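# Open the two glued outer flaps of a cardboard box

## Task

Pry open both outer flaps of the cardboard box, which are glued shut, so that each flap stays vertical or tilts outward by itself once released, with the box still standing upright at the end. A flap held up only by the robot does not count, and anything the robot is still touching at the end must not drop by more than roughly a fingernail's width when left alone, or the task fails.

## Robot and tools

Robot: two 6-joint arms, left_arm and right_arm, each with a parallel gripper. Wrist cameras cam_left_wrist and cam_right_wrist each give 672x504 images. The names left and right belong to the arms, not to sides of a picture.

Frame: one shared scene frame, in metres. The origin sits on the table surface midway between the arms, +z is up, +x points out over the table, and left_arm is on the +y side. Printed hand positions can be slightly wrong, especially when an arm reaches far.

Gripper geometry: the fingers point along the gripper's +z axis and close along its x axis. end_effector_position is the point midway between the pads, and the fingertips extend 17.5 mm past it. A flat block about 9 cm long sticks out from the last joint's axis toward the gripper's -y and rotates with it. Turning only wrist 3 moves that midpoint around a 25 mm radius circle.

execute_actions: argument actions is a list holding zero or one item; optional pictures (boolean) controls whether camera images come back. An empty list only reports the current state. A motion item is {"rows": [...], "steps": n}, with 1 to 15 rows and steps from 1 to 15 (default 15). Each step lasts 1/30 s and uses one row; if there are fewer rows than steps, the final row repeats. A wait item is {"steps": n} with n up to 300. It counts from the previous result, and your thinking time is included in it. A refused call moves nothing.

Row layout: one flat list of 18 numbers covering both arms, each in [-1, 1]. The first 9 are left_arm: six joint values (shoulder pan, shoulder lift, elbow, wrist 1, wrist 2, wrist 3), then gripper position, force_limit and speed. The next 9 are the same for right_arm. Always send all 18 numbers, even when one arm stays put.

Joint values are offsets, not poses. They are measured from the joint angles in the latest result that lists them. If this scene has no such result yet, or for a second or later call inside one reply, they are measured from where the arm is when the action begins. They are never counted from the previous row. A value of 1.0 means 1.989 rad. Sending all zeros pulls the arm back to that reference; it is not a pause.

Stated joint ranges in rad. left_arm: pan -3.142..3.142, lift -6.283..6.283, elbow 0.000..3.142, wrists 1 to 3 each -6.283..6.283. right_arm: pan 0.000..6.283, lift -6.283..6.283, elbow -3.142..0.000, wrists -6.283..6.283. A request more than 0.010 rad beyond a stated end is refused. The true end may differ from the stated one by up to 0.010 rad, and targets past it are clipped there. "joint sent to its limit" reports such clipping, possibly for an earlier action; its absence does not prove there is room left.

Gripper numbers are absolute commands. position: +1 is fully open (50 mm), the pads meet near -0.65, and -1 means grip until stopped. force_limit per pad: -1 about 20 N, 0 about 102 N, +1 about 185 N, and the actual force can be up to about 17% higher. speed: -1 is 20 mm/s, 0 is 85, +1 is 150. To leave a gripper alone, repeat its current three values, because 0 is a real command. A new force or speed only applies after position changes by at least 0.01; to grip more gently, open first. object_status: 0 moving, 1 blocked while opening, 2 blocked while closing (a grip), 3 reached the target or pads met. Any new position resets it to 0 for a moment. Opening in mm is about (250 - position_measured) x 0.202. The fingers re-close by themselves if the grip slips, except after a grip at force_limit -1. A grip on a fixed, off-center object fades over time.

Motion: commands are smoothed and lag by about 0.17 s. Per step, each joint target stays within 0.575 rad of its measured angle, and targets that would move the gripper more than 100 mm from where it is get scaled back, so large moves may be unfinished when the result arrives. Between calls the arms keep heading to the last row's target until they settle or a step is HELD.

Result lines: a state line per arm with position, quaternion wxyz and velocities; Joint positions and velocities in column order (rad, rad/s); joint torques, which are raw drive outputs with offsets and noise; Wrist force and Wrist torque in each end effector's own axes, with an offset up to about 4 N, noise up to 2.4 N sd, saturation near 50 N, and "no reading" being harmless. "joint command not followed" means a clearance check altered joint targets. HELD marks steps whose row was not fully sent. MOTOR HOT appears from 70 °C; at 85 °C the arm brakes until it cools.

Faults: contact torque reaching a joint's limit (133 N m for pan, lift and elbow, 24.9 N m for each wrist, held weight included), or any outside force of 150 N, freezes that arm for 10 s and it yields to the contact. Held parts may occasionally get a brief tug.

zoom_image: camera (cam_left_wrist or cam_right_wrist) and region [x0, y0, x1, y1] in pixels from the top-left, at most 504x504; it returns an enlarged view of that camera's latest image.

show_instructions: no arguments; it returns the reference pages.

finished_scene: scene is the current scene's number (integer, schema 1 to 2). It ends the scene for good and reports whether the goal was met.

Avoid: knocking anything off the table, tipping the box, dropping things, slamming, pressing hard, and arms bumping each other. At the end nothing should depend on the robot's support.

Each tool is called after ">>>" by a JSON object that holds its "fn" and its "kwargs".

Reference images:

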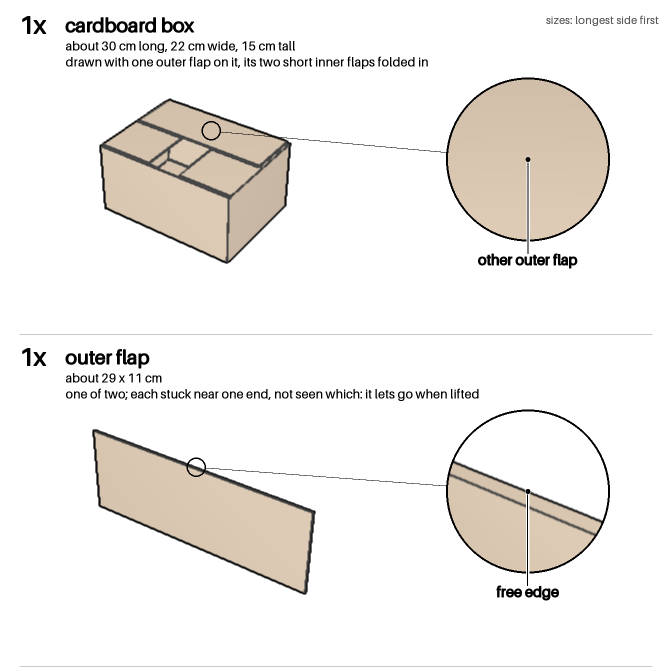

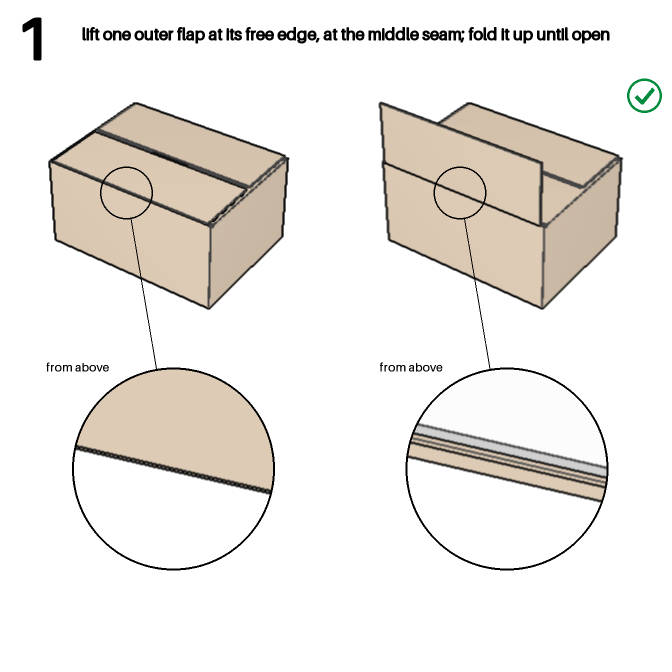

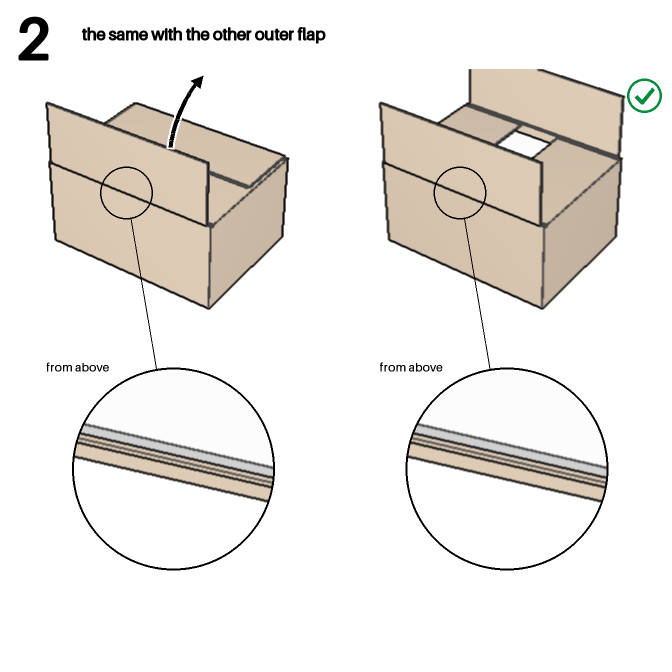

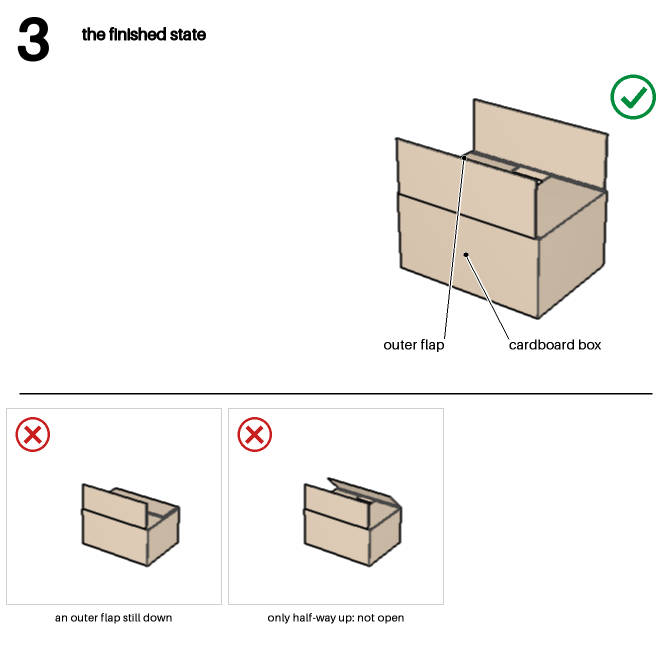

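## Session

>>> {"fn": "execute_actions", "kwargs": {"actions": []}}

Scene clock: 0.00 s of 4500.00 s.
left_arm: end_effector_position=(+0.3948, +0.6289, +0.1213) position_measured=3 object_status=3 end_effector_quat_wxyz=(-0.103, +0.985, -0.129, +0.055) end_effector_velocity=(+0.000, +0.000, +0.001) end_effector_angular_velocity=(-0.000, -0.001, +0.001) | right_arm: end_effector_position=(+0.0043, +0.0407, +0.2361) position_measured=136 object_status=3 end_effector_quat_wxyz=(+0.615, -0.482, +0.583, -0.222) end_effector_velocity=(-0.000, +0.000, -0.000) end_effector_angular_velocity=(+0.003, +0.001, +0.000)
Joint positions: left_arm=[-0.443 -2.033  2.479 -2.091 -1.348  1.54 ] | right_arm=[ 5.616 -1.663 -2.124 -2.214  0.544  0.29 ]
Joint velocities: left_arm=[ 0.001 -0.    -0.001 -0.    -0.     0.   ] | right_arm=[-0.    -0.     0.     0.001 -0.001  0.002]
Joint torques (N m, as the arm reports them, + toward a larger angle): no reading
Motor temperatures (°C, as the motors report them): left_arm=[22 20 22 29 25 27] | right_arm=[24 23 23 29 28 32]
Wrist force (N, on the end effector, along its own x y z axes, offset not removed): no reading
Wrist torque (N m, same axes, about the end effector's origin, offset not removed): no reading

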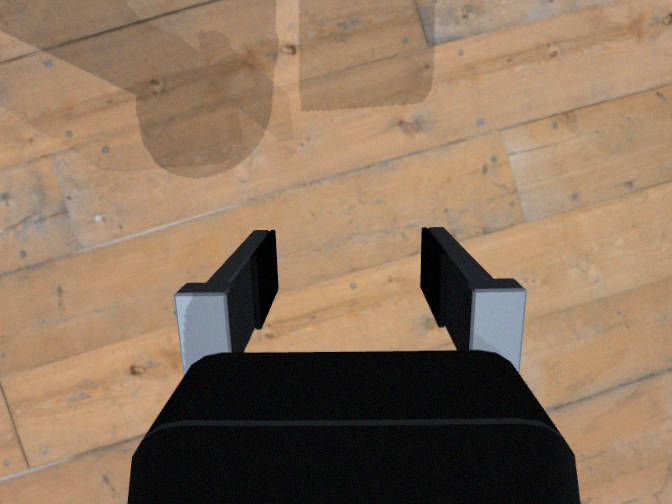

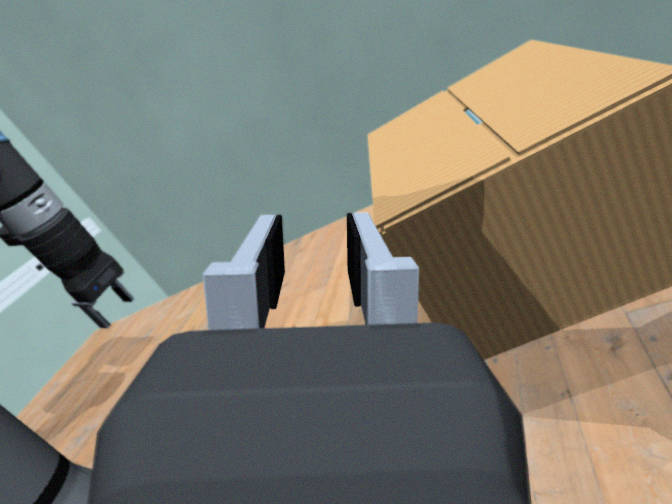

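>>> {"fn": "execute_actions", "kwargs": {"actions": [{"rows":[[-0.431,0.318,-0.643,0.362,-0.112,0,1,0,0, 0,0,0,0,0,0,-0.1,0,0]],"steps":15}], "pictures": false}}

>>> {"fn": "execute_actions", "kwargs": {"actions": [{"steps":90}]}}

Scene clock: 33.13 s of 4500.00 s.
left_arm: end_effector_position=(+0.4416, +0.4400, +0.1479) position_measured=3 object_status=3 end_effector_quat_wxyz=(-0.086, +0.940, -0.317, -0.087) end_effector_velocity=(+0.060, -0.439, +0.122) end_effector_angular_velocity=(+0.047, +0.317, -0.737) | right_arm: end_effector_position=(+0.0043, +0.0407, +0.2361) position_measured=167 object_status=3 end_effector_quat_wxyz=(+0.615, -0.482, +0.583, -0.222) end_effector_velocity=(+0.000, -0.000, -0.000) end_effector_angular_velocity=(-0.002, -0.001, -0.000)
Joint positions: left_arm=[-0.812 -1.713  2.109 -1.743 -1.468  1.54 ] | right_arm=[ 5.616 -1.663 -2.124 -2.214  0.544  0.29 ]
Joint velocities: left_arm=[-0.774  0.499 -0.806  0.584 -0.165 -0.   ] | right_arm=[-0.    -0.001 -0.001 -0.     0.    -0.   ]
Joint torques (N m, as the arm reports them, + toward a larger angle): left_arm=[ -6.08 -11.21 -31.5    0.47  -2.37  -0.08] | right_arm=[-1.58 22.83 14.72 -0.58 -0.23 -0.19]
Motor temperatures (°C, as the motors report them): left_arm=[22 20 22 29 25 27] | right_arm=[24 23 23 29 28 32]
Wrist force (N, on the end effector, along its own x y z axes, offset not removed): left_arm=[-0.4 -2.0 0.6] | right_arm=[-2.1 -0.7 0.1]
Wrist torque (N m, same axes, about the end effector's origin, offset not removed): left_arm=[-0.01 -0.02 -0.03] | right_arm=[0.00 0.45 -0.01]
Steps of this call (steps 1 to 90: nothing new was sent; then 29.63 s passed at rest; steps 91 to 105: all 15 steps of this action). Readings (joint positions | what the end effector reports):
91: left_arm=[-0.443 -2.033 2.479 -2.091 -1.348 1.540] | right_arm=[5.616 -1.663 -2.124 -2.214 0.544 0.290] | left_arm position_measured=3 object_status=3 | right_arm position_measured=138 object_status=0
92: left_arm=[-0.446 -2.030 2.476 -2.088 -1.351 1.540] | right_arm=[5.616 -1.663 -2.124 -2.214 0.544 0.290] | left_arm position_measured=3 object_status=3 | right_arm position_measured=152 object_status=0
94: left_arm=[-0.490 -1.987 2.433 -2.044 -1.375 1.540] | right_arm=[5.616 -1.663 -2.124 -2.214 0.544 0.290] | left_arm position_measured=3 object_status=3 | right_arm position_measured=167 object_status=0
98: left_arm=[-0.613 -1.865 2.309 -1.921 -1.417 1.540] | right_arm=[5.616 -1.663 -2.124 -2.214 0.544 0.290] | left_arm position_measured=3 object_status=3 | right_arm position_measured=167 object_status=0
105: the state above

Scene clock: 36.13 s of 4500.00 s.
left_arm: end_effector_position=(+0.4287, +0.0592, +0.3867) position_measured=3 object_status=3 end_effector_quat_wxyz=(+0.000, +0.845, -0.534, +0.000) end_effector_velocity=(+0.001, +0.001, +0.000) end_effector_angular_velocity=(-0.000, +0.000, +0.001) | right_arm: end_effector_position=(+0.0043, +0.0407, +0.2361) position_measured=167 object_status=3 end_effector_quat_wxyz=(+0.615, -0.482, +0.583, -0.222) end_effector_velocity=(+0.000, -0.000, +0.000) end_effector_angular_velocity=(+0.002, +0.001, -0.000)
Joint positions: left_arm=[-1.3   -1.401  1.201 -1.371 -1.571  1.54 ] | right_arm=[ 5.616 -1.663 -2.124 -2.214  0.544  0.29 ]
Joint velocities: left_arm=[ 0.001 -0.     0.     0.    -0.    -0.   ] | right_arm=[-0.     0.002 -0.    -0.     0.     0.001]
Joint torques (N m, as the arm reports them, + toward a larger angle): left_arm=[ -6.89 -28.36 -31.26  -1.57  -2.43  -0.04] | right_arm=[-2.23 22.57 14.8  -0.61 -0.56 -0.17]
Motor temperatures (°C, as the motors report them): left_arm=[22 20 22 29 25 27] | right_arm=[24 23 23 29 28 32]
Wrist force (N, on the end effector, along its own x y z axes, offset not removed): left_arm=[-0.2 -3.5 3.5] | right_arm=[-0.9 -2.5 -2.0]
Wrist torque (N m, same axes, about the end effector's origin, offset not removed): left_arm=[-0.37 0.11 0.18] | right_arm=[-0.37 0.19 0.04]
Steps of this call (steps 1 to 60: the robot went on to your last target; steps 61 to 90: nothing new was sent). Readings (joint positions | what the end effector reports):
1: left_arm=[-0.838 -1.696 2.082 -1.723 -1.474 1.540] | right_arm=[5.616 -1.663 -2.124 -2.214 0.544 0.290] | left_arm position_measured=3 object_status=3 | right_arm position_measured=167 object_status=3
2: left_arm=[-0.862 -1.681 2.054 -1.705 -1.479 1.540] | right_arm=[5.616 -1.663 -2.124 -2.214 0.544 0.290] | left_arm position_measured=3 object_status=3 | right_arm position_measured=167 object_status=3
4: left_arm=[-0.908 -1.651 1.998 -1.669 -1.489 1.540] | right_arm=[5.616 -1.663 -2.124 -2.214 0.544 0.290] | left_arm position_measured=3 object_status=3 | right_arm position_measured=167 object_status=3
8: left_arm=[-0.989 -1.599 1.882 -1.608 -1.506 1.540] | right_arm=[5.616 -1.663 -2.124 -2.214 0.544 0.290] | left_arm position_measured=3 object_status=3 | right_arm position_measured=167 object_status=3
90: the state above
All arms were judged still, so your last target was given up. Only a new action makes them travel on or press farther. Fingers that are still opening or closing keep moving.

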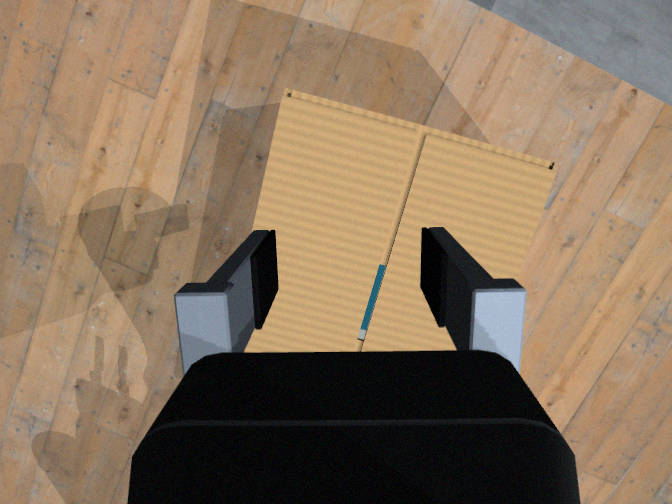

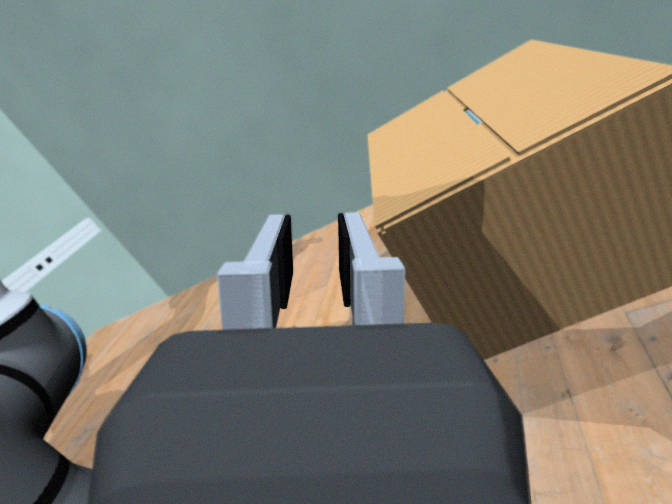

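>>> {"fn": "zoom_image", "kwargs": {"camera": "cam_right_wrist", "region": [360, 30, 672, 260]}}

>>> {"fn": "zoom_image", "kwargs": {"camera": "cam_left_wrist", "region": [300, 220, 440, 350]}}

Region (360, 30, 672, 260) of cam_right_wrist's 672x504 image, scaled by 1.615, with more detail than that image has; it fills the top 372 rows of this view, and the rest is white.

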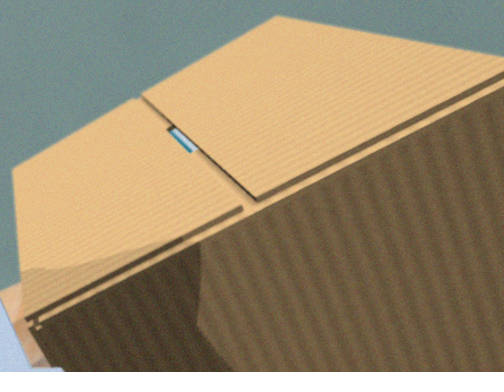

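Region (300, 220, 440, 350) of cam_left_wrist's 672x504 image, scaled by 3.600, with more detail than that image has; it fills the top 468 rows of this view, and the rest is white.

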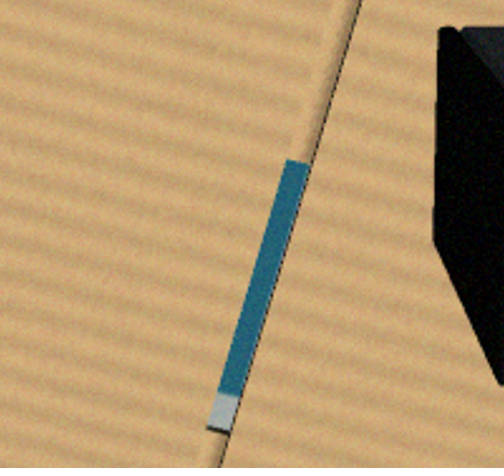

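>>> {"fn": "execute_actions", "kwargs": {"actions": [{"rows":[[0,-0.002,0.192,-0.19,0,0.145,1,0,0, 0,0,0,0,0,0,-0.1,0,0]],"steps":15}], "pictures": false}}

>>> {"fn": "execute_actions", "kwargs": {"actions": [{"steps":40}]}}

Scene clock: 55.87 s of 4500.00 s.
left_arm: end_effector_position=(+0.4315, +0.0511, +0.2506) position_measured=3 object_status=3 end_effector_quat_wxyz=(+0.000, +0.766, -0.642, +0.000) end_effector_velocity=(-0.005, +0.010, -0.084) end_effector_angular_velocity=(+0.002, +0.001, -0.152) | right_arm: end_effector_position=(+0.0043, +0.0407, +0.2361) position_measured=167 object_status=3 end_effector_quat_wxyz=(+0.615, -0.482, +0.583, -0.222) end_effector_velocity=(-0.000, +0.000, -0.000) end_effector_angular_velocity=(+0.001, -0.001, +0.001)
Joint positions: left_arm=[-1.3   -1.404  1.554 -1.721 -1.571  1.808] | right_arm=[ 5.616 -1.663 -2.124 -2.214  0.544  0.29 ]
Joint velocities: left_arm=[ 0.001 -0.003  0.219 -0.214  0.     0.154] | right_arm=[-0.    -0.001 -0.     0.001 -0.001  0.001]
Joint torques (N m, as the arm reports them, + toward a larger angle): left_arm=[ -5.96 -44.42 -23.43  -4.69  -2.34   2.65] | right_arm=[-0.72 22.12 15.9  -0.72 -0.56 -0.07]
Motor temperatures (°C, as the motors report them): left_arm=[22 20 22 29 25 27] | right_arm=[24 23 23 29 28 32]
Wrist force (N, on the end effector, along its own x y z axes, offset not removed): left_arm=[-3.0 -3.3 1.7] | right_arm=[0.1 -1.8 -0.8]
Wrist torque (N m, same axes, about the end effector's origin, offset not removed): left_arm=[-0.48 0.31 0.24] | right_arm=[-0.43 -0.04 -0.09]
Steps of this call (steps 1 to 90: nothing new was sent; then 16.23 s passed at rest; steps 91 to 105: all 15 steps of this action). Readings (joint positions | what the end effector reports):
91: left_arm=[-1.300 -1.401 1.201 -1.371 -1.571 1.540] | right_arm=[5.616 -1.663 -2.124 -2.214 0.544 0.290] | left_arm position_measured=3 object_status=3 | right_arm position_measured=167 object_status=3
92: left_arm=[-1.300 -1.401 1.204 -1.374 -1.571 1.543] | right_arm=[5.616 -1.663 -2.124 -2.214 0.544 0.290] | left_arm position_measured=3 object_status=3 | right_arm position_measured=167 object_status=3
94: left_arm=[-1.300 -1.402 1.251 -1.422 -1.571 1.587] | right_arm=[5.616 -1.663 -2.124 -2.214 0.544 0.290] | left_arm position_measured=3 object_status=3 | right_arm position_measured=167 object_status=3
98: left_arm=[-1.300 -1.403 1.413 -1.581 -1.571 1.707] | right_arm=[5.616 -1.663 -2.124 -2.214 0.544 0.290] | left_arm position_measured=3 object_status=3 | right_arm position_measured=167 object_status=3
105: the state above

Scene clock: 57.20 s of 4500.00 s.
left_arm: end_effector_position=(+0.4308, +0.0524, +0.2397) position_measured=3 object_status=3 end_effector_quat_wxyz=(+0.000, +0.760, -0.650, +0.000) end_effector_velocity=(+0.001, -0.000, +0.001) end_effector_angular_velocity=(-0.002, -0.001, +0.002) | right_arm: end_effector_position=(+0.0043, +0.0407, +0.2361) position_measured=167 object_status=3 end_effector_quat_wxyz=(+0.615, -0.482, +0.583, -0.222) end_effector_velocity=(-0.000, +0.000, -0.000) end_effector_angular_velocity=(+0.001, +0.001, +0.000)
Joint positions: left_arm=[-1.3   -1.405  1.583 -1.749 -1.571  1.828] | right_arm=[ 5.616 -1.663 -2.124 -2.214  0.544  0.29 ]
Joint velocities: left_arm=[ 0.002  0.    -0.002 -0.001 -0.    -0.001] | right_arm=[ 0.    -0.     0.001  0.001 -0.    -0.   ]
Joint torques (N m, as the arm reports them, + toward a larger angle): left_arm=[ -4.1  -40.57 -18.35  -4.62  -2.37   2.13] | right_arm=[-0.64 22.   15.6  -0.63 -0.36 -0.15]
Motor temperatures (°C, as the motors report them): left_arm=[22 20 22 29 25 27] | right_arm=[24 23 23 29 28 32]
Wrist force (N, on the end effector, along its own x y z axes, offset not removed): left_arm=[-0.3 -2.6 8.6] | right_arm=[0.5 -2.3 -1.7]
Wrist torque (N m, same axes, about the end effector's origin, offset not removed): left_arm=[-0.32 0.14 -0.02] | right_arm=[-0.31 -0.06 0.05]
Steps of this call (steps 1 to 30: the robot went on to your last target; steps 31 to 40: nothing new was sent). Readings (joint positions | what the end effector reports):
1: left_arm=[-1.300 -1.405 1.561 -1.728 -1.571 1.813] | right_arm=[5.616 -1.663 -2.124 -2.214 0.544 0.290] | left_arm position_measured=3 object_status=3 | right_arm position_measured=167 object_status=3
2: left_arm=[-1.300 -1.405 1.566 -1.733 -1.571 1.816] | right_arm=[5.616 -1.663 -2.124 -2.214 0.544 0.290] | left_arm position_measured=3 object_status=3 | right_arm position_measured=167 object_status=3
4: left_arm=[-1.300 -1.405 1.573 -1.739 -1.571 1.821] | right_arm=[5.616 -1.663 -2.124 -2.214 0.544 0.290] | left_arm position_measured=3 object_status=3 | right_arm position_measured=167 object_status=3
8: left_arm=[-1.300 -1.405 1.579 -1.746 -1.571 1.826] | right_arm=[5.616 -1.663 -2.124 -2.214 0.544 0.290] | left_arm position_measured=3 object_status=3 | right_arm position_measured=167 object_status=3
40: the state above
All arms were judged still, so your last target was given up. Only a new action makes them travel on or press farther. Fingers that are still opening or closing keep moving.

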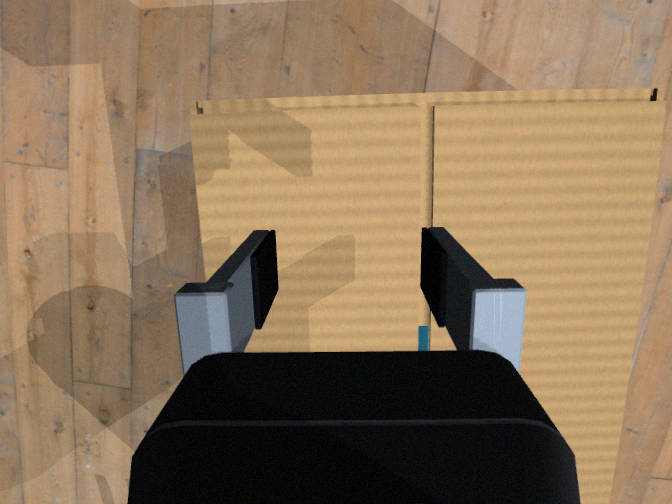

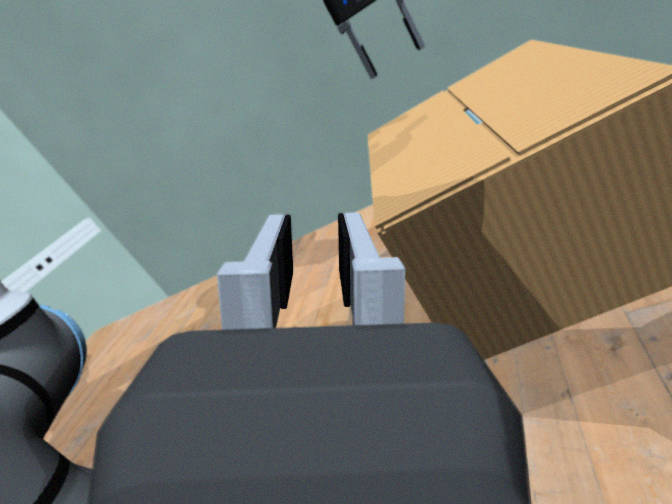

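>>> {"fn": "execute_actions", "kwargs": {"actions": [{"rows":[[-0.0883,-0.020,0.0893,-0.069,0,-0.0883,1,0,0, 0,0,0,0,0,0,-0.1,0,0]],"steps":15}], "pictures": false}}

>>> {"fn": "execute_actions", "kwargs": {"actions": [{"steps":30}]}}

Scene clock: 79.23 s of 4500.00 s.
left_arm: end_effector_position=(+0.3429, +0.0288, +0.1921) position_measured=3 object_status=3 end_effector_quat_wxyz=(+0.000, +0.760, -0.650, +0.000) end_effector_velocity=(-0.032, -0.004, -0.017) end_effector_angular_velocity=(+0.003, +0.001, +0.001) | right_arm: end_effector_position=(+0.0043, +0.0407, +0.2361) position_measured=167 object_status=3 end_effector_quat_wxyz=(+0.615, -0.482, +0.583, -0.222) end_effector_velocity=(-0.000, +0.000, -0.000) end_effector_angular_velocity=(+0.003, +0.001, +0.000)
Joint positions: left_arm=[-1.468 -1.443  1.752 -1.881 -1.571  1.66 ] | right_arm=[ 5.616 -1.663 -2.124 -2.214  0.544  0.29 ]
Joint velocities: left_arm=[-0.06  -0.012  0.059 -0.044 -0.    -0.061] | right_arm=[-0.    -0.001  0.     0.001 -0.001  0.003]
Joint torques (N m, as the arm reports them, + toward a larger angle): left_arm=[ -3.98 -40.89 -19.94  -4.72   0.44  -2.25] | right_arm=[-0.52 23.06 16.57 -0.57 -0.25 -0.25]
Motor temperatures (°C, as the motors report them): left_arm=[22 20 22 29 25 27] | right_arm=[24 23 23 29 28 32]
Wrist force (N, on the end effector, along its own x y z axes, offset not removed): left_arm=[-2.0 1.1 1.1] | right_arm=[0.5 -2.2 0.4]
Wrist torque (N m, same axes, about the end effector's origin, offset not removed): left_arm=[0.27 0.51 0.23] | right_arm=[-0.39 -0.21 -0.03]
Steps of this call (steps 1 to 90: nothing new was sent; then 18.53 s passed at rest; steps 91 to 105: all 15 steps of this action). Readings (joint positions | what the end effector reports):
91: left_arm=[-1.300 -1.405 1.583 -1.749 -1.571 1.828] | right_arm=[5.616 -1.663 -2.124 -2.214 0.544 0.290] | left_arm position_measured=3 object_status=3 | right_arm position_measured=167 object_status=3
92: left_arm=[-1.303 -1.407 1.586 -1.753 -1.571 1.825] | right_arm=[5.616 -1.663 -2.124 -2.214 0.544 0.290] | left_arm position_measured=3 object_status=3 | right_arm position_measured=167 object_status=3
94: left_arm=[-1.344 -1.420 1.627 -1.788 -1.571 1.785] | right_arm=[5.616 -1.663 -2.124 -2.214 0.544 0.290] | left_arm position_measured=3 object_status=3 | right_arm position_measured=167 object_status=3
98: left_arm=[-1.428 -1.435 1.712 -1.851 -1.571 1.701] | right_arm=[5.616 -1.663 -2.124 -2.214 0.544 0.290] | left_arm position_measured=3 object_status=3 | right_arm position_measured=167 object_status=3
105: the state above

Scene clock: 80.23 s of 4500.00 s.
left_arm: end_effector_position=(+0.3388, +0.0283, +0.1898) position_measured=3 object_status=3 end_effector_quat_wxyz=(-0.000, +0.760, -0.650, +0.000) end_effector_velocity=(+0.000, -0.000, +0.000) end_effector_angular_velocity=(-0.000, +0.000, +0.001) | right_arm: end_effector_position=(+0.0043, +0.0407, +0.2361) position_measured=167 object_status=3 end_effector_quat_wxyz=(+0.615, -0.482, +0.583, -0.222) end_effector_velocity=(+0.000, -0.000, -0.000) end_effector_angular_velocity=(-0.001, -0.001, -0.001)
Joint positions: left_arm=[-1.475 -1.445  1.76  -1.886 -1.571  1.653] | right_arm=[ 5.616 -1.663 -2.124 -2.214  0.544  0.29 ]
Joint velocities: left_arm=[ 0.    -0.    -0.     0.    -0.    -0.001] | right_arm=[-0.    -0.002 -0.     0.     0.001  0.   ]
Joint torques (N m, as the arm reports them, + toward a larger angle): left_arm=[ -7.66 -39.74 -17.37  -4.55   2.56  -1.98] | right_arm=[-1.53 22.44 16.25 -0.63 -0.54 -0.24]
Motor temperatures (°C, as the motors report them): left_arm=[22 20 22 29 25 27] | right_arm=[24 23 23 29 28 32]
Wrist force (N, on the end effector, along its own x y z axes, offset not removed): left_arm=[-3.2 0.1 4.0] | right_arm=[-1.2 -0.2 -0.5]
Wrist torque (N m, same axes, about the end effector's origin, offset not removed): left_arm=[0.29 0.78 -0.02] | right_arm=[0.09 0.21 0.05]
Steps of this call (steps 1 to 15: the robot went on to your last target; steps 16 to 30: nothing new was sent). Readings (joint positions | what the end effector reports):
1: left_arm=[-1.469 -1.443 1.754 -1.882 -1.571 1.659] | right_arm=[5.616 -1.663 -2.124 -2.214 0.544 0.290] | left_arm position_measured=3 object_status=3 | right_arm position_measured=167 object_status=3
2: left_arm=[-1.471 -1.444 1.755 -1.883 -1.571 1.657] | right_arm=[5.616 -1.663 -2.124 -2.214 0.544 0.290] | left_arm position_measured=3 object_status=3 | right_arm position_measured=167 object_status=3
4: left_arm=[-1.473 -1.444 1.757 -1.884 -1.571 1.655] | right_arm=[5.616 -1.663 -2.124 -2.214 0.544 0.290] | left_arm position_measured=3 object_status=3 | right_arm position_measured=167 object_status=3
8: left_arm=[-1.474 -1.444 1.759 -1.886 -1.571 1.654] | right_arm=[5.616 -1.663 -2.124 -2.214 0.544 0.290] | left_arm position_measured=3 object_status=3 | right_arm position_measured=167 object_status=3
30: the state above
All arms were judged still, so your last target was given up. Only a new action makes them travel on or press farther. Fingers that are still opening or closing keep moving.

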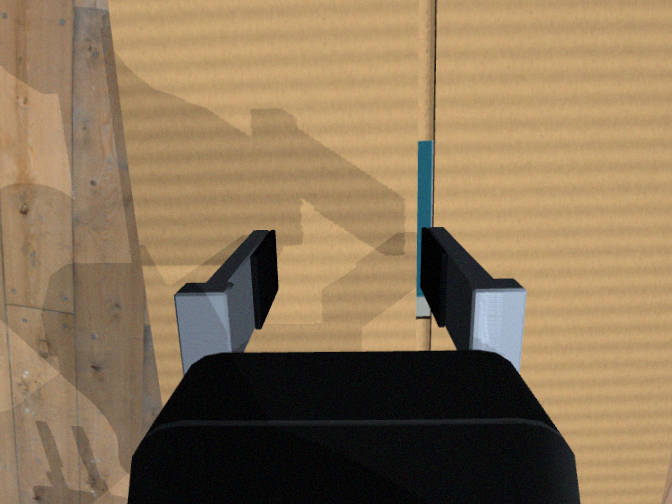

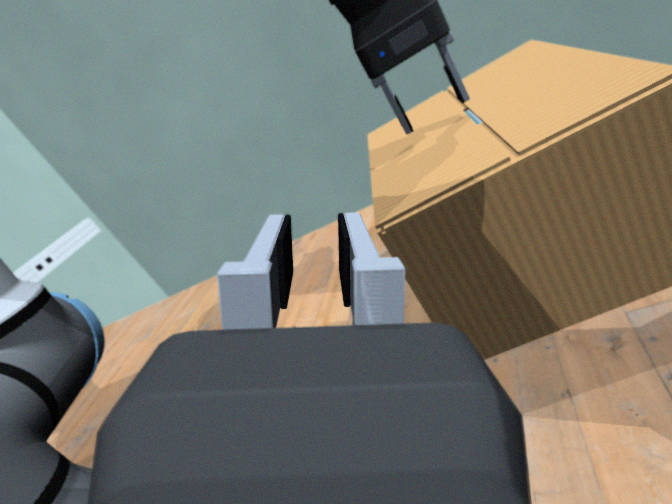

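>>> {"fn": "execute_actions", "kwargs": {"actions": [{"rows":[[0,0.0649,-0.092,0.1277,0,0,1,0,0, 0,0,0,0,0,0,-0.1,0,0]],"steps":15}], "pictures": false}}

>>> {"fn": "execute_actions", "kwargs": {"actions": [{"steps":30}]}}

Scene clock: 106.47 s of 4500.00 s.
left_arm: end_effector_position=(+0.3397, +0.0245, +0.1848) position_measured=3 object_status=3 end_effector_quat_wxyz=(-0.056, +0.756, -0.647, -0.077) end_effector_velocity=(-0.000, +0.002, +0.000) end_effector_angular_velocity=(+0.070, +0.017, +0.000) | right_arm: end_effector_position=(+0.0043, +0.0407, +0.2361) position_measured=167 object_status=3 end_effector_quat_wxyz=(+0.615, -0.482, +0.583, -0.222) end_effector_velocity=(-0.000, +0.000, +0.000) end_effector_angular_velocity=(+0.001, +0.002, -0.000)
Joint positions: left_arm=[-1.475 -1.321  1.585 -1.645 -1.571  1.653] | right_arm=[ 5.616 -1.663 -2.124 -2.214  0.544  0.29 ]
Joint velocities: left_arm=[ 0.001  0.04  -0.061  0.093  0.     0.001] | right_arm=[-0.     0.     0.001  0.001  0.    -0.001]
Joint torques (N m, as the arm reports them, + toward a larger angle): left_arm=[ -2.37 -31.78 -28.9   -0.69   2.29  -1.78] | right_arm=[-1.26 23.15 15.05 -0.51 -0.57 -0.35]
Motor temperatures (°C, as the motors report them): left_arm=[22 20 22 29 25 27] | right_arm=[24 23 23 29 28 32]
Wrist force (N, on the end effector, along its own x y z axes, offset not removed): left_arm=[-2.2 -1.7 0.6] | right_arm=[-1.0 -1.9 2.1]
Wrist torque (N m, same axes, about the end effector's origin, offset not removed): left_arm=[-0.35 0.36 0.21] | right_arm=[-0.11 0.17 -0.11]
Steps of this call (steps 1 to 90: nothing new was sent; then 22.73 s passed at rest; steps 91 to 105: all 15 steps of this action). Readings (joint positions | what the end effector reports):
91: left_arm=[-1.475 -1.445 1.760 -1.886 -1.571 1.653] | right_arm=[5.616 -1.663 -2.124 -2.214 0.544 0.290] | left_arm position_measured=3 object_status=3 | right_arm position_measured=167 object_status=3
92: left_arm=[-1.475 -1.442 1.757 -1.883 -1.571 1.653] | right_arm=[5.616 -1.663 -2.124 -2.214 0.544 0.290] | left_arm position_measured=3 object_status=3 | right_arm position_measured=167 object_status=3
94: left_arm=[-1.475 -1.406 1.714 -1.836 -1.571 1.653] | right_arm=[5.616 -1.663 -2.124 -2.214 0.544 0.290] | left_arm position_measured=3 object_status=3 | right_arm position_measured=167 object_status=3
98: left_arm=[-1.475 -1.347 1.626 -1.707 -1.571 1.653] | right_arm=[5.616 -1.663 -2.124 -2.214 0.544 0.290] | left_arm position_measured=3 object_status=3 | right_arm position_measured=167 object_status=3
105: the state above

Scene clock: 107.47 s of 4500.00 s.
left_arm: end_effector_position=(+0.3397, +0.0248, +0.1848) position_measured=3 object_status=3 end_effector_quat_wxyz=(-0.059, +0.756, -0.647, -0.081) end_effector_velocity=(-0.000, +0.000, -0.000) end_effector_angular_velocity=(+0.001, +0.000, -0.000) | right_arm: end_effector_position=(+0.0043, +0.0407, +0.2361) position_measured=167 object_status=3 end_effector_quat_wxyz=(+0.615, -0.482, +0.583, -0.222) end_effector_velocity=(+0.000, -0.000, -0.000) end_effector_angular_velocity=(+0.000, -0.000, +0.001)
Joint positions: left_arm=[-1.475 -1.315  1.577 -1.632 -1.571  1.653] | right_arm=[ 5.616 -1.663 -2.124 -2.214  0.544  0.29 ]
Joint velocities: left_arm=[-0.     0.     0.001  0.001 -0.     0.   ] | right_arm=[ 0.     0.    -0.001  0.001 -0.001  0.   ]
Joint torques (N m, as the arm reports them, + toward a larger angle): left_arm=[  4.5  -31.28 -30.26  -0.94   1.7   -1.72] | right_arm=[-1.73 21.73 16.85 -0.5  -0.39 -0.01]
Motor temperatures (°C, as the motors report them): left_arm=[22 20 22 29 25 27] | right_arm=[24 23 23 29 28 32]
Wrist force (N, on the end effector, along its own x y z axes, offset not removed): left_arm=[0.6 -2.0 4.2] | right_arm=[0.4 0.0 1.3]
Wrist torque (N m, same axes, about the end effector's origin, offset not removed): left_arm=[-0.02 -0.16 0.13] | right_arm=[0.14 -0.14 -0.06]
Steps of this call (steps 1 to 30: the robot went on to your last target). Readings (joint positions | what the end effector reports):
1: left_arm=[-1.475 -1.319 1.583 -1.642 -1.571 1.653] | right_arm=[5.616 -1.663 -2.124 -2.214 0.544 0.290] | left_arm position_measured=3 object_status=3 | right_arm position_measured=167 object_status=3
2: left_arm=[-1.475 -1.319 1.582 -1.640 -1.571 1.653] | right_arm=[5.616 -1.663 -2.124 -2.214 0.544 0.290] | left_arm position_measured=3 object_status=3 | right_arm position_measured=167 object_status=3
4: left_arm=[-1.475 -1.317 1.580 -1.637 -1.571 1.653] | right_arm=[5.616 -1.663 -2.124 -2.214 0.544 0.290] | left_arm position_measured=3 object_status=3 | right_arm position_measured=167 object_status=3
8: left_arm=[-1.475 -1.316 1.578 -1.634 -1.571 1.653] | right_arm=[5.616 -1.663 -2.124 -2.214 0.544 0.290] | left_arm position_measured=3 object_status=3 | right_arm position_measured=167 object_status=3
30: the state above
All arms were judged still, so your last target was given up. Only a new action makes them travel on or press farther. Fingers that are still opening or closing keep moving.

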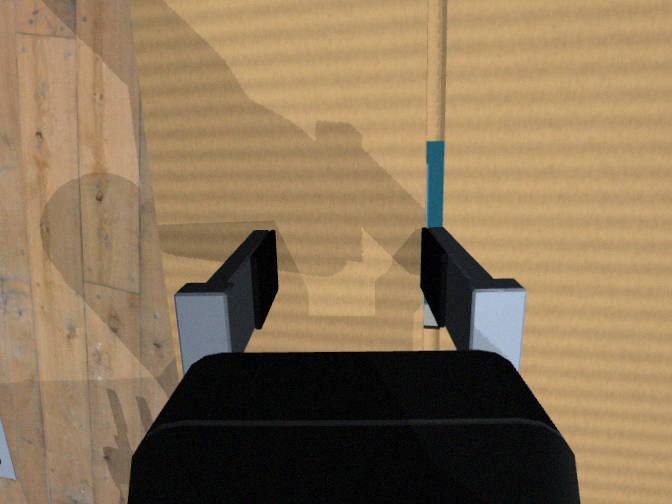

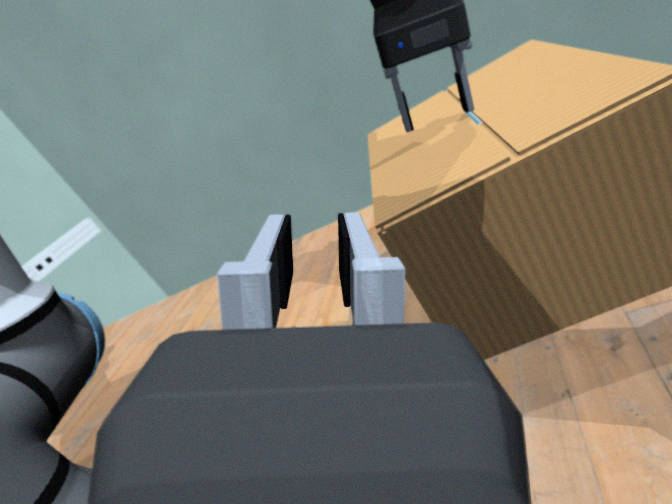

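>>> {"fn": "execute_actions", "kwargs": {"actions": [{"rows":[[0,0.0037,0.0112,-0.0149,0,0,1,0,0, 0,0,0,0,0,0,-0.1,0,0]],"steps":15}], "pictures": false}}

>>> {"fn": "execute_actions", "kwargs": {"actions": [{"steps":20}]}}

Scene clock: 115.30 s of 4500.00 s.
left_arm: end_effector_position=(+0.3396, +0.0249, +0.1733) position_measured=3 object_status=3 end_effector_quat_wxyz=(-0.058, +0.756, -0.647, -0.081) end_effector_velocity=(+0.000, +0.001, -0.004) end_effector_angular_velocity=(+0.002, +0.001, -0.001) | right_arm: end_effector_position=(+0.0043, +0.0407, +0.2361) position_measured=167 object_status=3 end_effector_quat_wxyz=(+0.615, -0.482, +0.583, -0.222) end_effector_velocity=(-0.001, +0.001, +0.000) end_effector_angular_velocity=(+0.000, +0.001, +0.001)
Joint positions: left_arm=[-1.475 -1.308  1.599 -1.661 -1.571  1.653] | right_arm=[ 5.616 -1.663 -2.124 -2.214  0.544  0.29 ]
Joint velocities: left_arm=[ 0.001  0.002  0.007 -0.008  0.     0.001] | right_arm=[ 0.    -0.001  0.002  0.001 -0.    -0.001]
Joint torques (N m, as the arm reports them, + toward a larger angle): left_arm=[  1.7  -20.37  -7.45  -3.02  -0.15  -1.13] | right_arm=[-2.43 20.79 15.09 -0.85 -0.55 -0.2 ]
Motor temperatures (°C, as the motors report them): left_arm=[22 20 22 29 25 27] | right_arm=[24 23 23 29 28 32]
Wrist force (N, on the end effector, along its own x y z axes, offset not removed): left_arm=[-7.9 3.1 -15.1] | right_arm=[1.0 -1.8 -1.1]
Wrist torque (N m, same axes, about the end effector's origin, offset not removed): left_arm=[0.33 0.77 0.33] | right_arm=[-0.24 -0.13 0.00]
Steps of this call (steps 1 to 90: nothing new was sent; then 4.33 s passed at rest; steps 91 to 105: all 15 steps of this action). Readings (joint positions | what the end effector reports):
91: left_arm=[-1.475 -1.315 1.577 -1.632 -1.571 1.653] | right_arm=[5.616 -1.663 -2.124 -2.214 0.544 0.290] | left_arm position_measured=3 object_status=3 | right_arm position_measured=167 object_status=3
92: left_arm=[-1.475 -1.315 1.579 -1.634 -1.571 1.653] | right_arm=[5.616 -1.663 -2.124 -2.214 0.544 0.290] | left_arm position_measured=3 object_status=3 | right_arm position_measured=167 object_status=3
94: left_arm=[-1.475 -1.312 1.586 -1.644 -1.571 1.653] | right_arm=[5.616 -1.663 -2.124 -2.214 0.544 0.290] | left_arm position_measured=3 object_status=3 | right_arm position_measured=167 object_status=3
98: left_arm=[-1.475 -1.310 1.595 -1.656 -1.571 1.653] | right_arm=[5.616 -1.663 -2.124 -2.214 0.544 0.290] | left_arm position_measured=3 object_status=3 | right_arm position_measured=167 object_status=3
105: the state above

Scene clock: 115.97 s of 4500.00 s.
left_arm: end_effector_position=(+0.3396, +0.0249, +0.1729) position_measured=3 object_status=3 end_effector_quat_wxyz=(-0.059, +0.756, -0.647, -0.081) end_effector_velocity=(-0.001, -0.001, +0.000) end_effector_angular_velocity=(-0.000, -0.000, -0.000) | right_arm: end_effector_position=(+0.0043, +0.0407, +0.2361) position_measured=167 object_status=3 end_effector_quat_wxyz=(+0.615, -0.482, +0.583, -0.222) end_effector_velocity=(+0.000, -0.000, -0.000) end_effector_angular_velocity=(-0.001, -0.001, +0.000)
Joint positions: left_arm=[-1.475 -1.308  1.599 -1.662 -1.571  1.653] | right_arm=[ 5.616 -1.663 -2.124 -2.214  0.544  0.29 ]
Joint velocities: left_arm=[-0.001 -0.    -0.    -0.    -0.    -0.001] | right_arm=[-0.    -0.001 -0.001 -0.    -0.     0.   ]
Joint torques (N m, as the arm reports them, + toward a larger angle): left_arm=[ -2.9  -19.14  -8.9   -2.78  -0.11  -1.25] | right_arm=[-2.22 21.06 14.68 -0.56 -0.52 -0.09]
Motor temperatures (°C, as the motors report them): left_arm=[22 20 22 29 25 27] | right_arm=[24 23 23 29 28 32]
Wrist force (N, on the end effector, along its own x y z axes, offset not removed): left_arm=[-2.0 -2.6 -18.4] | right_arm=[3.1 -2.2 0.2]
Wrist torque (N m, same axes, about the end effector's origin, offset not removed): left_arm=[-0.73 -0.04 0.00] | right_arm=[-0.30 -0.38 -0.18]
Steps of this call (steps 1 to 15: the robot went on to your last target; steps 16 to 20: nothing new was sent). Readings (joint positions | what the end effector reports):
1: left_arm=[-1.475 -1.308 1.599 -1.661 -1.571 1.653] | right_arm=[5.616 -1.663 -2.124 -2.214 0.544 0.290] | left_arm position_measured=3 object_status=3 | right_arm position_measured=167 object_status=3
2: left_arm=[-1.475 -1.308 1.599 -1.662 -1.571 1.653] | right_arm=[5.616 -1.663 -2.124 -2.214 0.544 0.290] | left_arm position_measured=3 object_status=3 | right_arm position_measured=167 object_status=3
4: left_arm=[-1.475 -1.308 1.599 -1.662 -1.571 1.653] | right_arm=[5.616 -1.663 -2.124 -2.214 0.544 0.290] | left_arm position_measured=3 object_status=3 | right_arm position_measured=167 object_status=3
8: left_arm=[-1.475 -1.308 1.599 -1.662 -1.571 1.653] | right_arm=[5.616 -1.663 -2.124 -2.214 0.544 0.290] | left_arm position_measured=3 object_status=3 | right_arm position_measured=167 object_status=3
20: the state above
All arms were judged still, so your last target was given up. Only a new action makes them travel on or press farther. Fingers that are still opening or closing keep moving.

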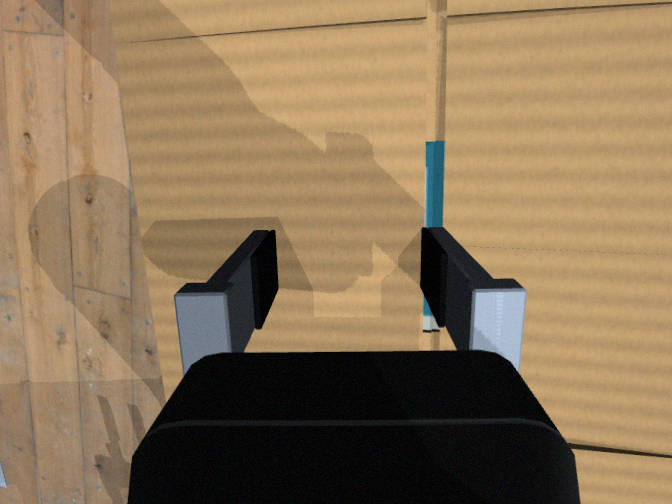

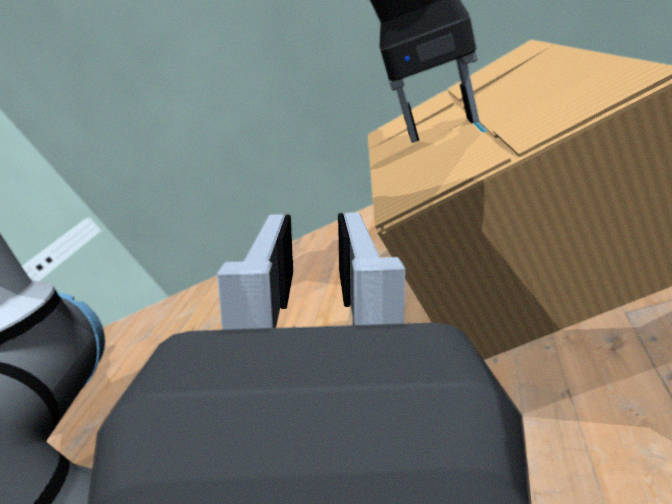

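>>> {"fn": "execute_actions", "kwargs": {"actions": [{"rows":[[0,-0.0037,-0.0112,0.0149,0,0,1,0,0, 0,0,0,0,0,0,-0.1,0,0],[0,-0.0037,-0.0112,0.0149,0,0,1,0,0, 0,0,0,0,0,0,-0.1,0,0],[0,-0.0037,-0.0112,0.0149,0,0,1,0,0, 0,0,0,0,0,0,-0.1,0,0],[0,-0.0037,-0.0112,0.0149,0,0,1,0,0, 0,0,0,0,0,0,-0.1,0,0],[0,0.004,-0.023,0.029,0,0,1,0,0, 0,0,0,0,0,0,-0.1,0,0],[0,0.012,-0.034,0.043,0,0,1,0,0, 0,0,0,0,0,0,-0.1,0,0],[0,0.02,-0.046,0.057,0,0,1,0,0, 0,0,0,0,0,0,-0.1,0,0],[0,0.029,-0.057,0.071,0,0,1,0,0, 0,0,0,0,0,0,-0.1,0,0],[0,0.037,-0.069,0.085,0,0,1,0,0, 0,0,0,0,0,0,-0.1,0,0],[0,0.045,-0.08,0.1,0,0,1,0,0, 0,0,0,0,0,0,-0.1,0,0],[0,0.0534,-0.092,0.114,0,0,1,0,0, 0,0,0,0,0,0,-0.1,0,0]],"steps":15}], "pictures": false}}

>>> {"fn": "execute_actions", "kwargs": {"actions": [{"steps":30}]}}

Scene clock: 139.93 s of 4500.00 s.
left_arm: end_effector_position=(+0.3410, +0.0193, +0.1837) position_measured=3 object_status=3 end_effector_quat_wxyz=(-0.091, +0.751, -0.642, -0.126) end_effector_velocity=(+0.003, -0.009, +0.003) end_effector_angular_velocity=(+0.283, +0.069, +0.002) | right_arm: end_effector_position=(+0.0043, +0.0407, +0.2361) position_measured=167 object_status=3 end_effector_quat_wxyz=(+0.615, -0.482, +0.583, -0.222) end_effector_velocity=(-0.000, +0.000, +0.000) end_effector_angular_velocity=(-0.000, +0.001, +0.000)
Joint positions: left_arm=[-1.475 -1.229  1.457 -1.486 -1.571  1.653] | right_arm=[ 5.616 -1.663 -2.124 -2.214  0.544  0.29 ]
Joint velocities: left_arm=[ 0.002  0.215 -0.313  0.389 -0.    -0.   ] | right_arm=[ 0.     0.    -0.     0.001  0.    -0.001]
Joint torques (N m, as the arm reports them, + toward a larger angle): left_arm=[ -2.51 -42.29 -27.83  -0.56  -0.24  -1.19] | right_arm=[-2.72 22.72 14.78 -0.54 -0.28 -0.15]
Motor temperatures (°C, as the motors report them): left_arm=[22 21 22 29 25 27] | right_arm=[24 23 23 29 28 32]
Wrist force (N, on the end effector, along its own x y z axes, offset not removed): left_arm=[1.7 -2.4 1.0] | right_arm=[0.4 0.3 -0.3]
Wrist torque (N m, same axes, about the end effector's origin, offset not removed): left_arm=[-0.26 -0.23 -0.05] | right_arm=[0.19 -0.09 -0.06]
Steps of this call (steps 1 to 90: nothing new was sent; then 20.47 s passed at rest; steps 91 to 105: all 15 steps of this action). Readings (joint positions | what the end effector reports):
91: left_arm=[-1.475 -1.308 1.599 -1.662 -1.571 1.653] | right_arm=[5.616 -1.663 -2.124 -2.214 0.544 0.290] | left_arm position_measured=3 object_status=3 | right_arm position_measured=167 object_status=3
92: left_arm=[-1.475 -1.309 1.598 -1.660 -1.571 1.653] | right_arm=[5.616 -1.663 -2.124 -2.214 0.544 0.290] | left_arm position_measured=3 object_status=3 | right_arm position_measured=167 object_status=3
94: left_arm=[-1.475 -1.311 1.591 -1.650 -1.571 1.653] | right_arm=[5.616 -1.663 -2.124 -2.214 0.544 0.290] | left_arm position_measured=3 object_status=3 | right_arm position_measured=167 object_status=3
98: left_arm=[-1.475 -1.303 1.566 -1.620 -1.571 1.653] | right_arm=[5.616 -1.663 -2.124 -2.214 0.544 0.290] | left_arm position_measured=3 object_status=3 | right_arm position_measured=167 object_status=3
105: the state above

Scene clock: 140.93 s of 4500.00 s.
left_arm: end_effector_position=(+0.3413, +0.0182, +0.1844) position_measured=3 object_status=3 end_effector_quat_wxyz=(-0.102, +0.748, -0.640, -0.141) end_effector_velocity=(-0.000, +0.000, -0.000) end_effector_angular_velocity=(+0.001, +0.000, -0.001) | right_arm: end_effector_position=(+0.0043, +0.0407, +0.2361) position_measured=167 object_status=3 end_effector_quat_wxyz=(+0.615, -0.482, +0.583, -0.222) end_effector_velocity=(-0.000, +0.000, -0.000) end_effector_angular_velocity=(-0.001, -0.001, +0.001)
Joint positions: left_arm=[-1.475 -1.202  1.417 -1.435 -1.571  1.653] | right_arm=[ 5.616 -1.663 -2.124 -2.214  0.544  0.29 ]
Joint velocities: left_arm=[-0.     0.     0.     0.001  0.     0.   ] | right_arm=[ 0.    -0.    -0.     0.    -0.001 -0.002]
Joint torques (N m, as the arm reports them, + toward a larger angle): left_arm=[  4.95 -35.95 -30.42  -0.47  -0.23  -1.19] | right_arm=[-0.82 21.91 16.25 -0.67 -0.3  -0.16]
Motor temperatures (°C, as the motors report them): left_arm=[22 21 22 29 25 27] | right_arm=[24 23 23 29 28 32]
Wrist force (N, on the end effector, along its own x y z axes, offset not removed): left_arm=[-0.2 -3.4 6.2] | right_arm=[-0.1 -1.6 1.1]
Wrist torque (N m, same axes, about the end effector's origin, offset not removed): left_arm=[-0.61 -0.02 -0.20] | right_arm=[-0.32 0.03 -0.01]
Steps of this call (steps 1 to 30: the robot went on to your last target). Readings (joint positions | what the end effector reports):
1: left_arm=[-1.475 -1.223 1.448 -1.474 -1.571 1.653] | right_arm=[5.616 -1.663 -2.124 -2.214 0.544 0.290] | left_arm position_measured=3 object_status=3 | right_arm position_measured=167 object_status=3
2: left_arm=[-1.475 -1.218 1.441 -1.466 -1.571 1.653] | right_arm=[5.616 -1.663 -2.124 -2.214 0.544 0.290] | left_arm position_measured=3 object_status=3 | right_arm position_measured=167 object_status=3
4: left_arm=[-1.475 -1.212 1.431 -1.453 -1.571 1.653] | right_arm=[5.616 -1.663 -2.124 -2.214 0.544 0.290] | left_arm position_measured=3 object_status=3 | right_arm position_measured=167 object_status=3
8: left_arm=[-1.475 -1.205 1.422 -1.442 -1.571 1.653] | right_arm=[5.616 -1.663 -2.124 -2.214 0.544 0.290] | left_arm position_measured=3 object_status=3 | right_arm position_measured=167 object_status=3
30: the state above
All arms were judged still, so your last target was given up. Only a new action makes them travel on or press farther. Fingers that are still opening or closing keep moving.

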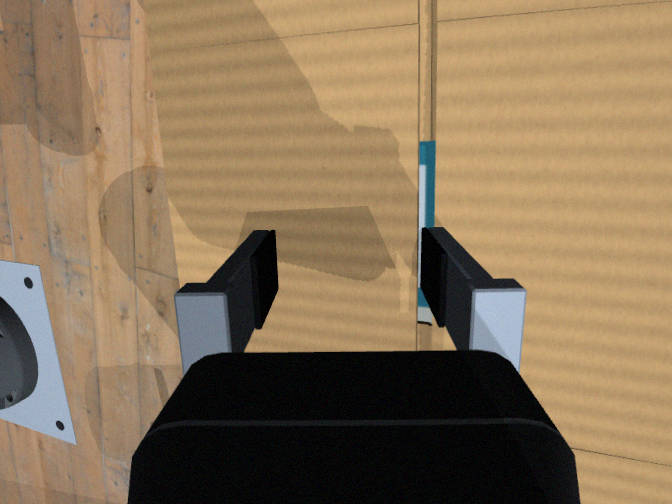

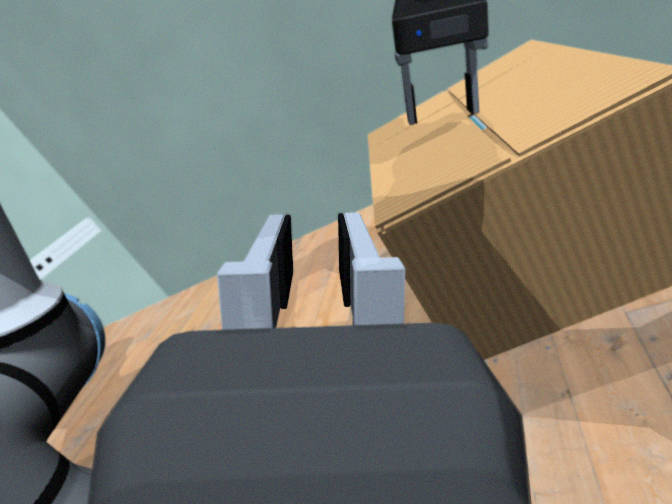

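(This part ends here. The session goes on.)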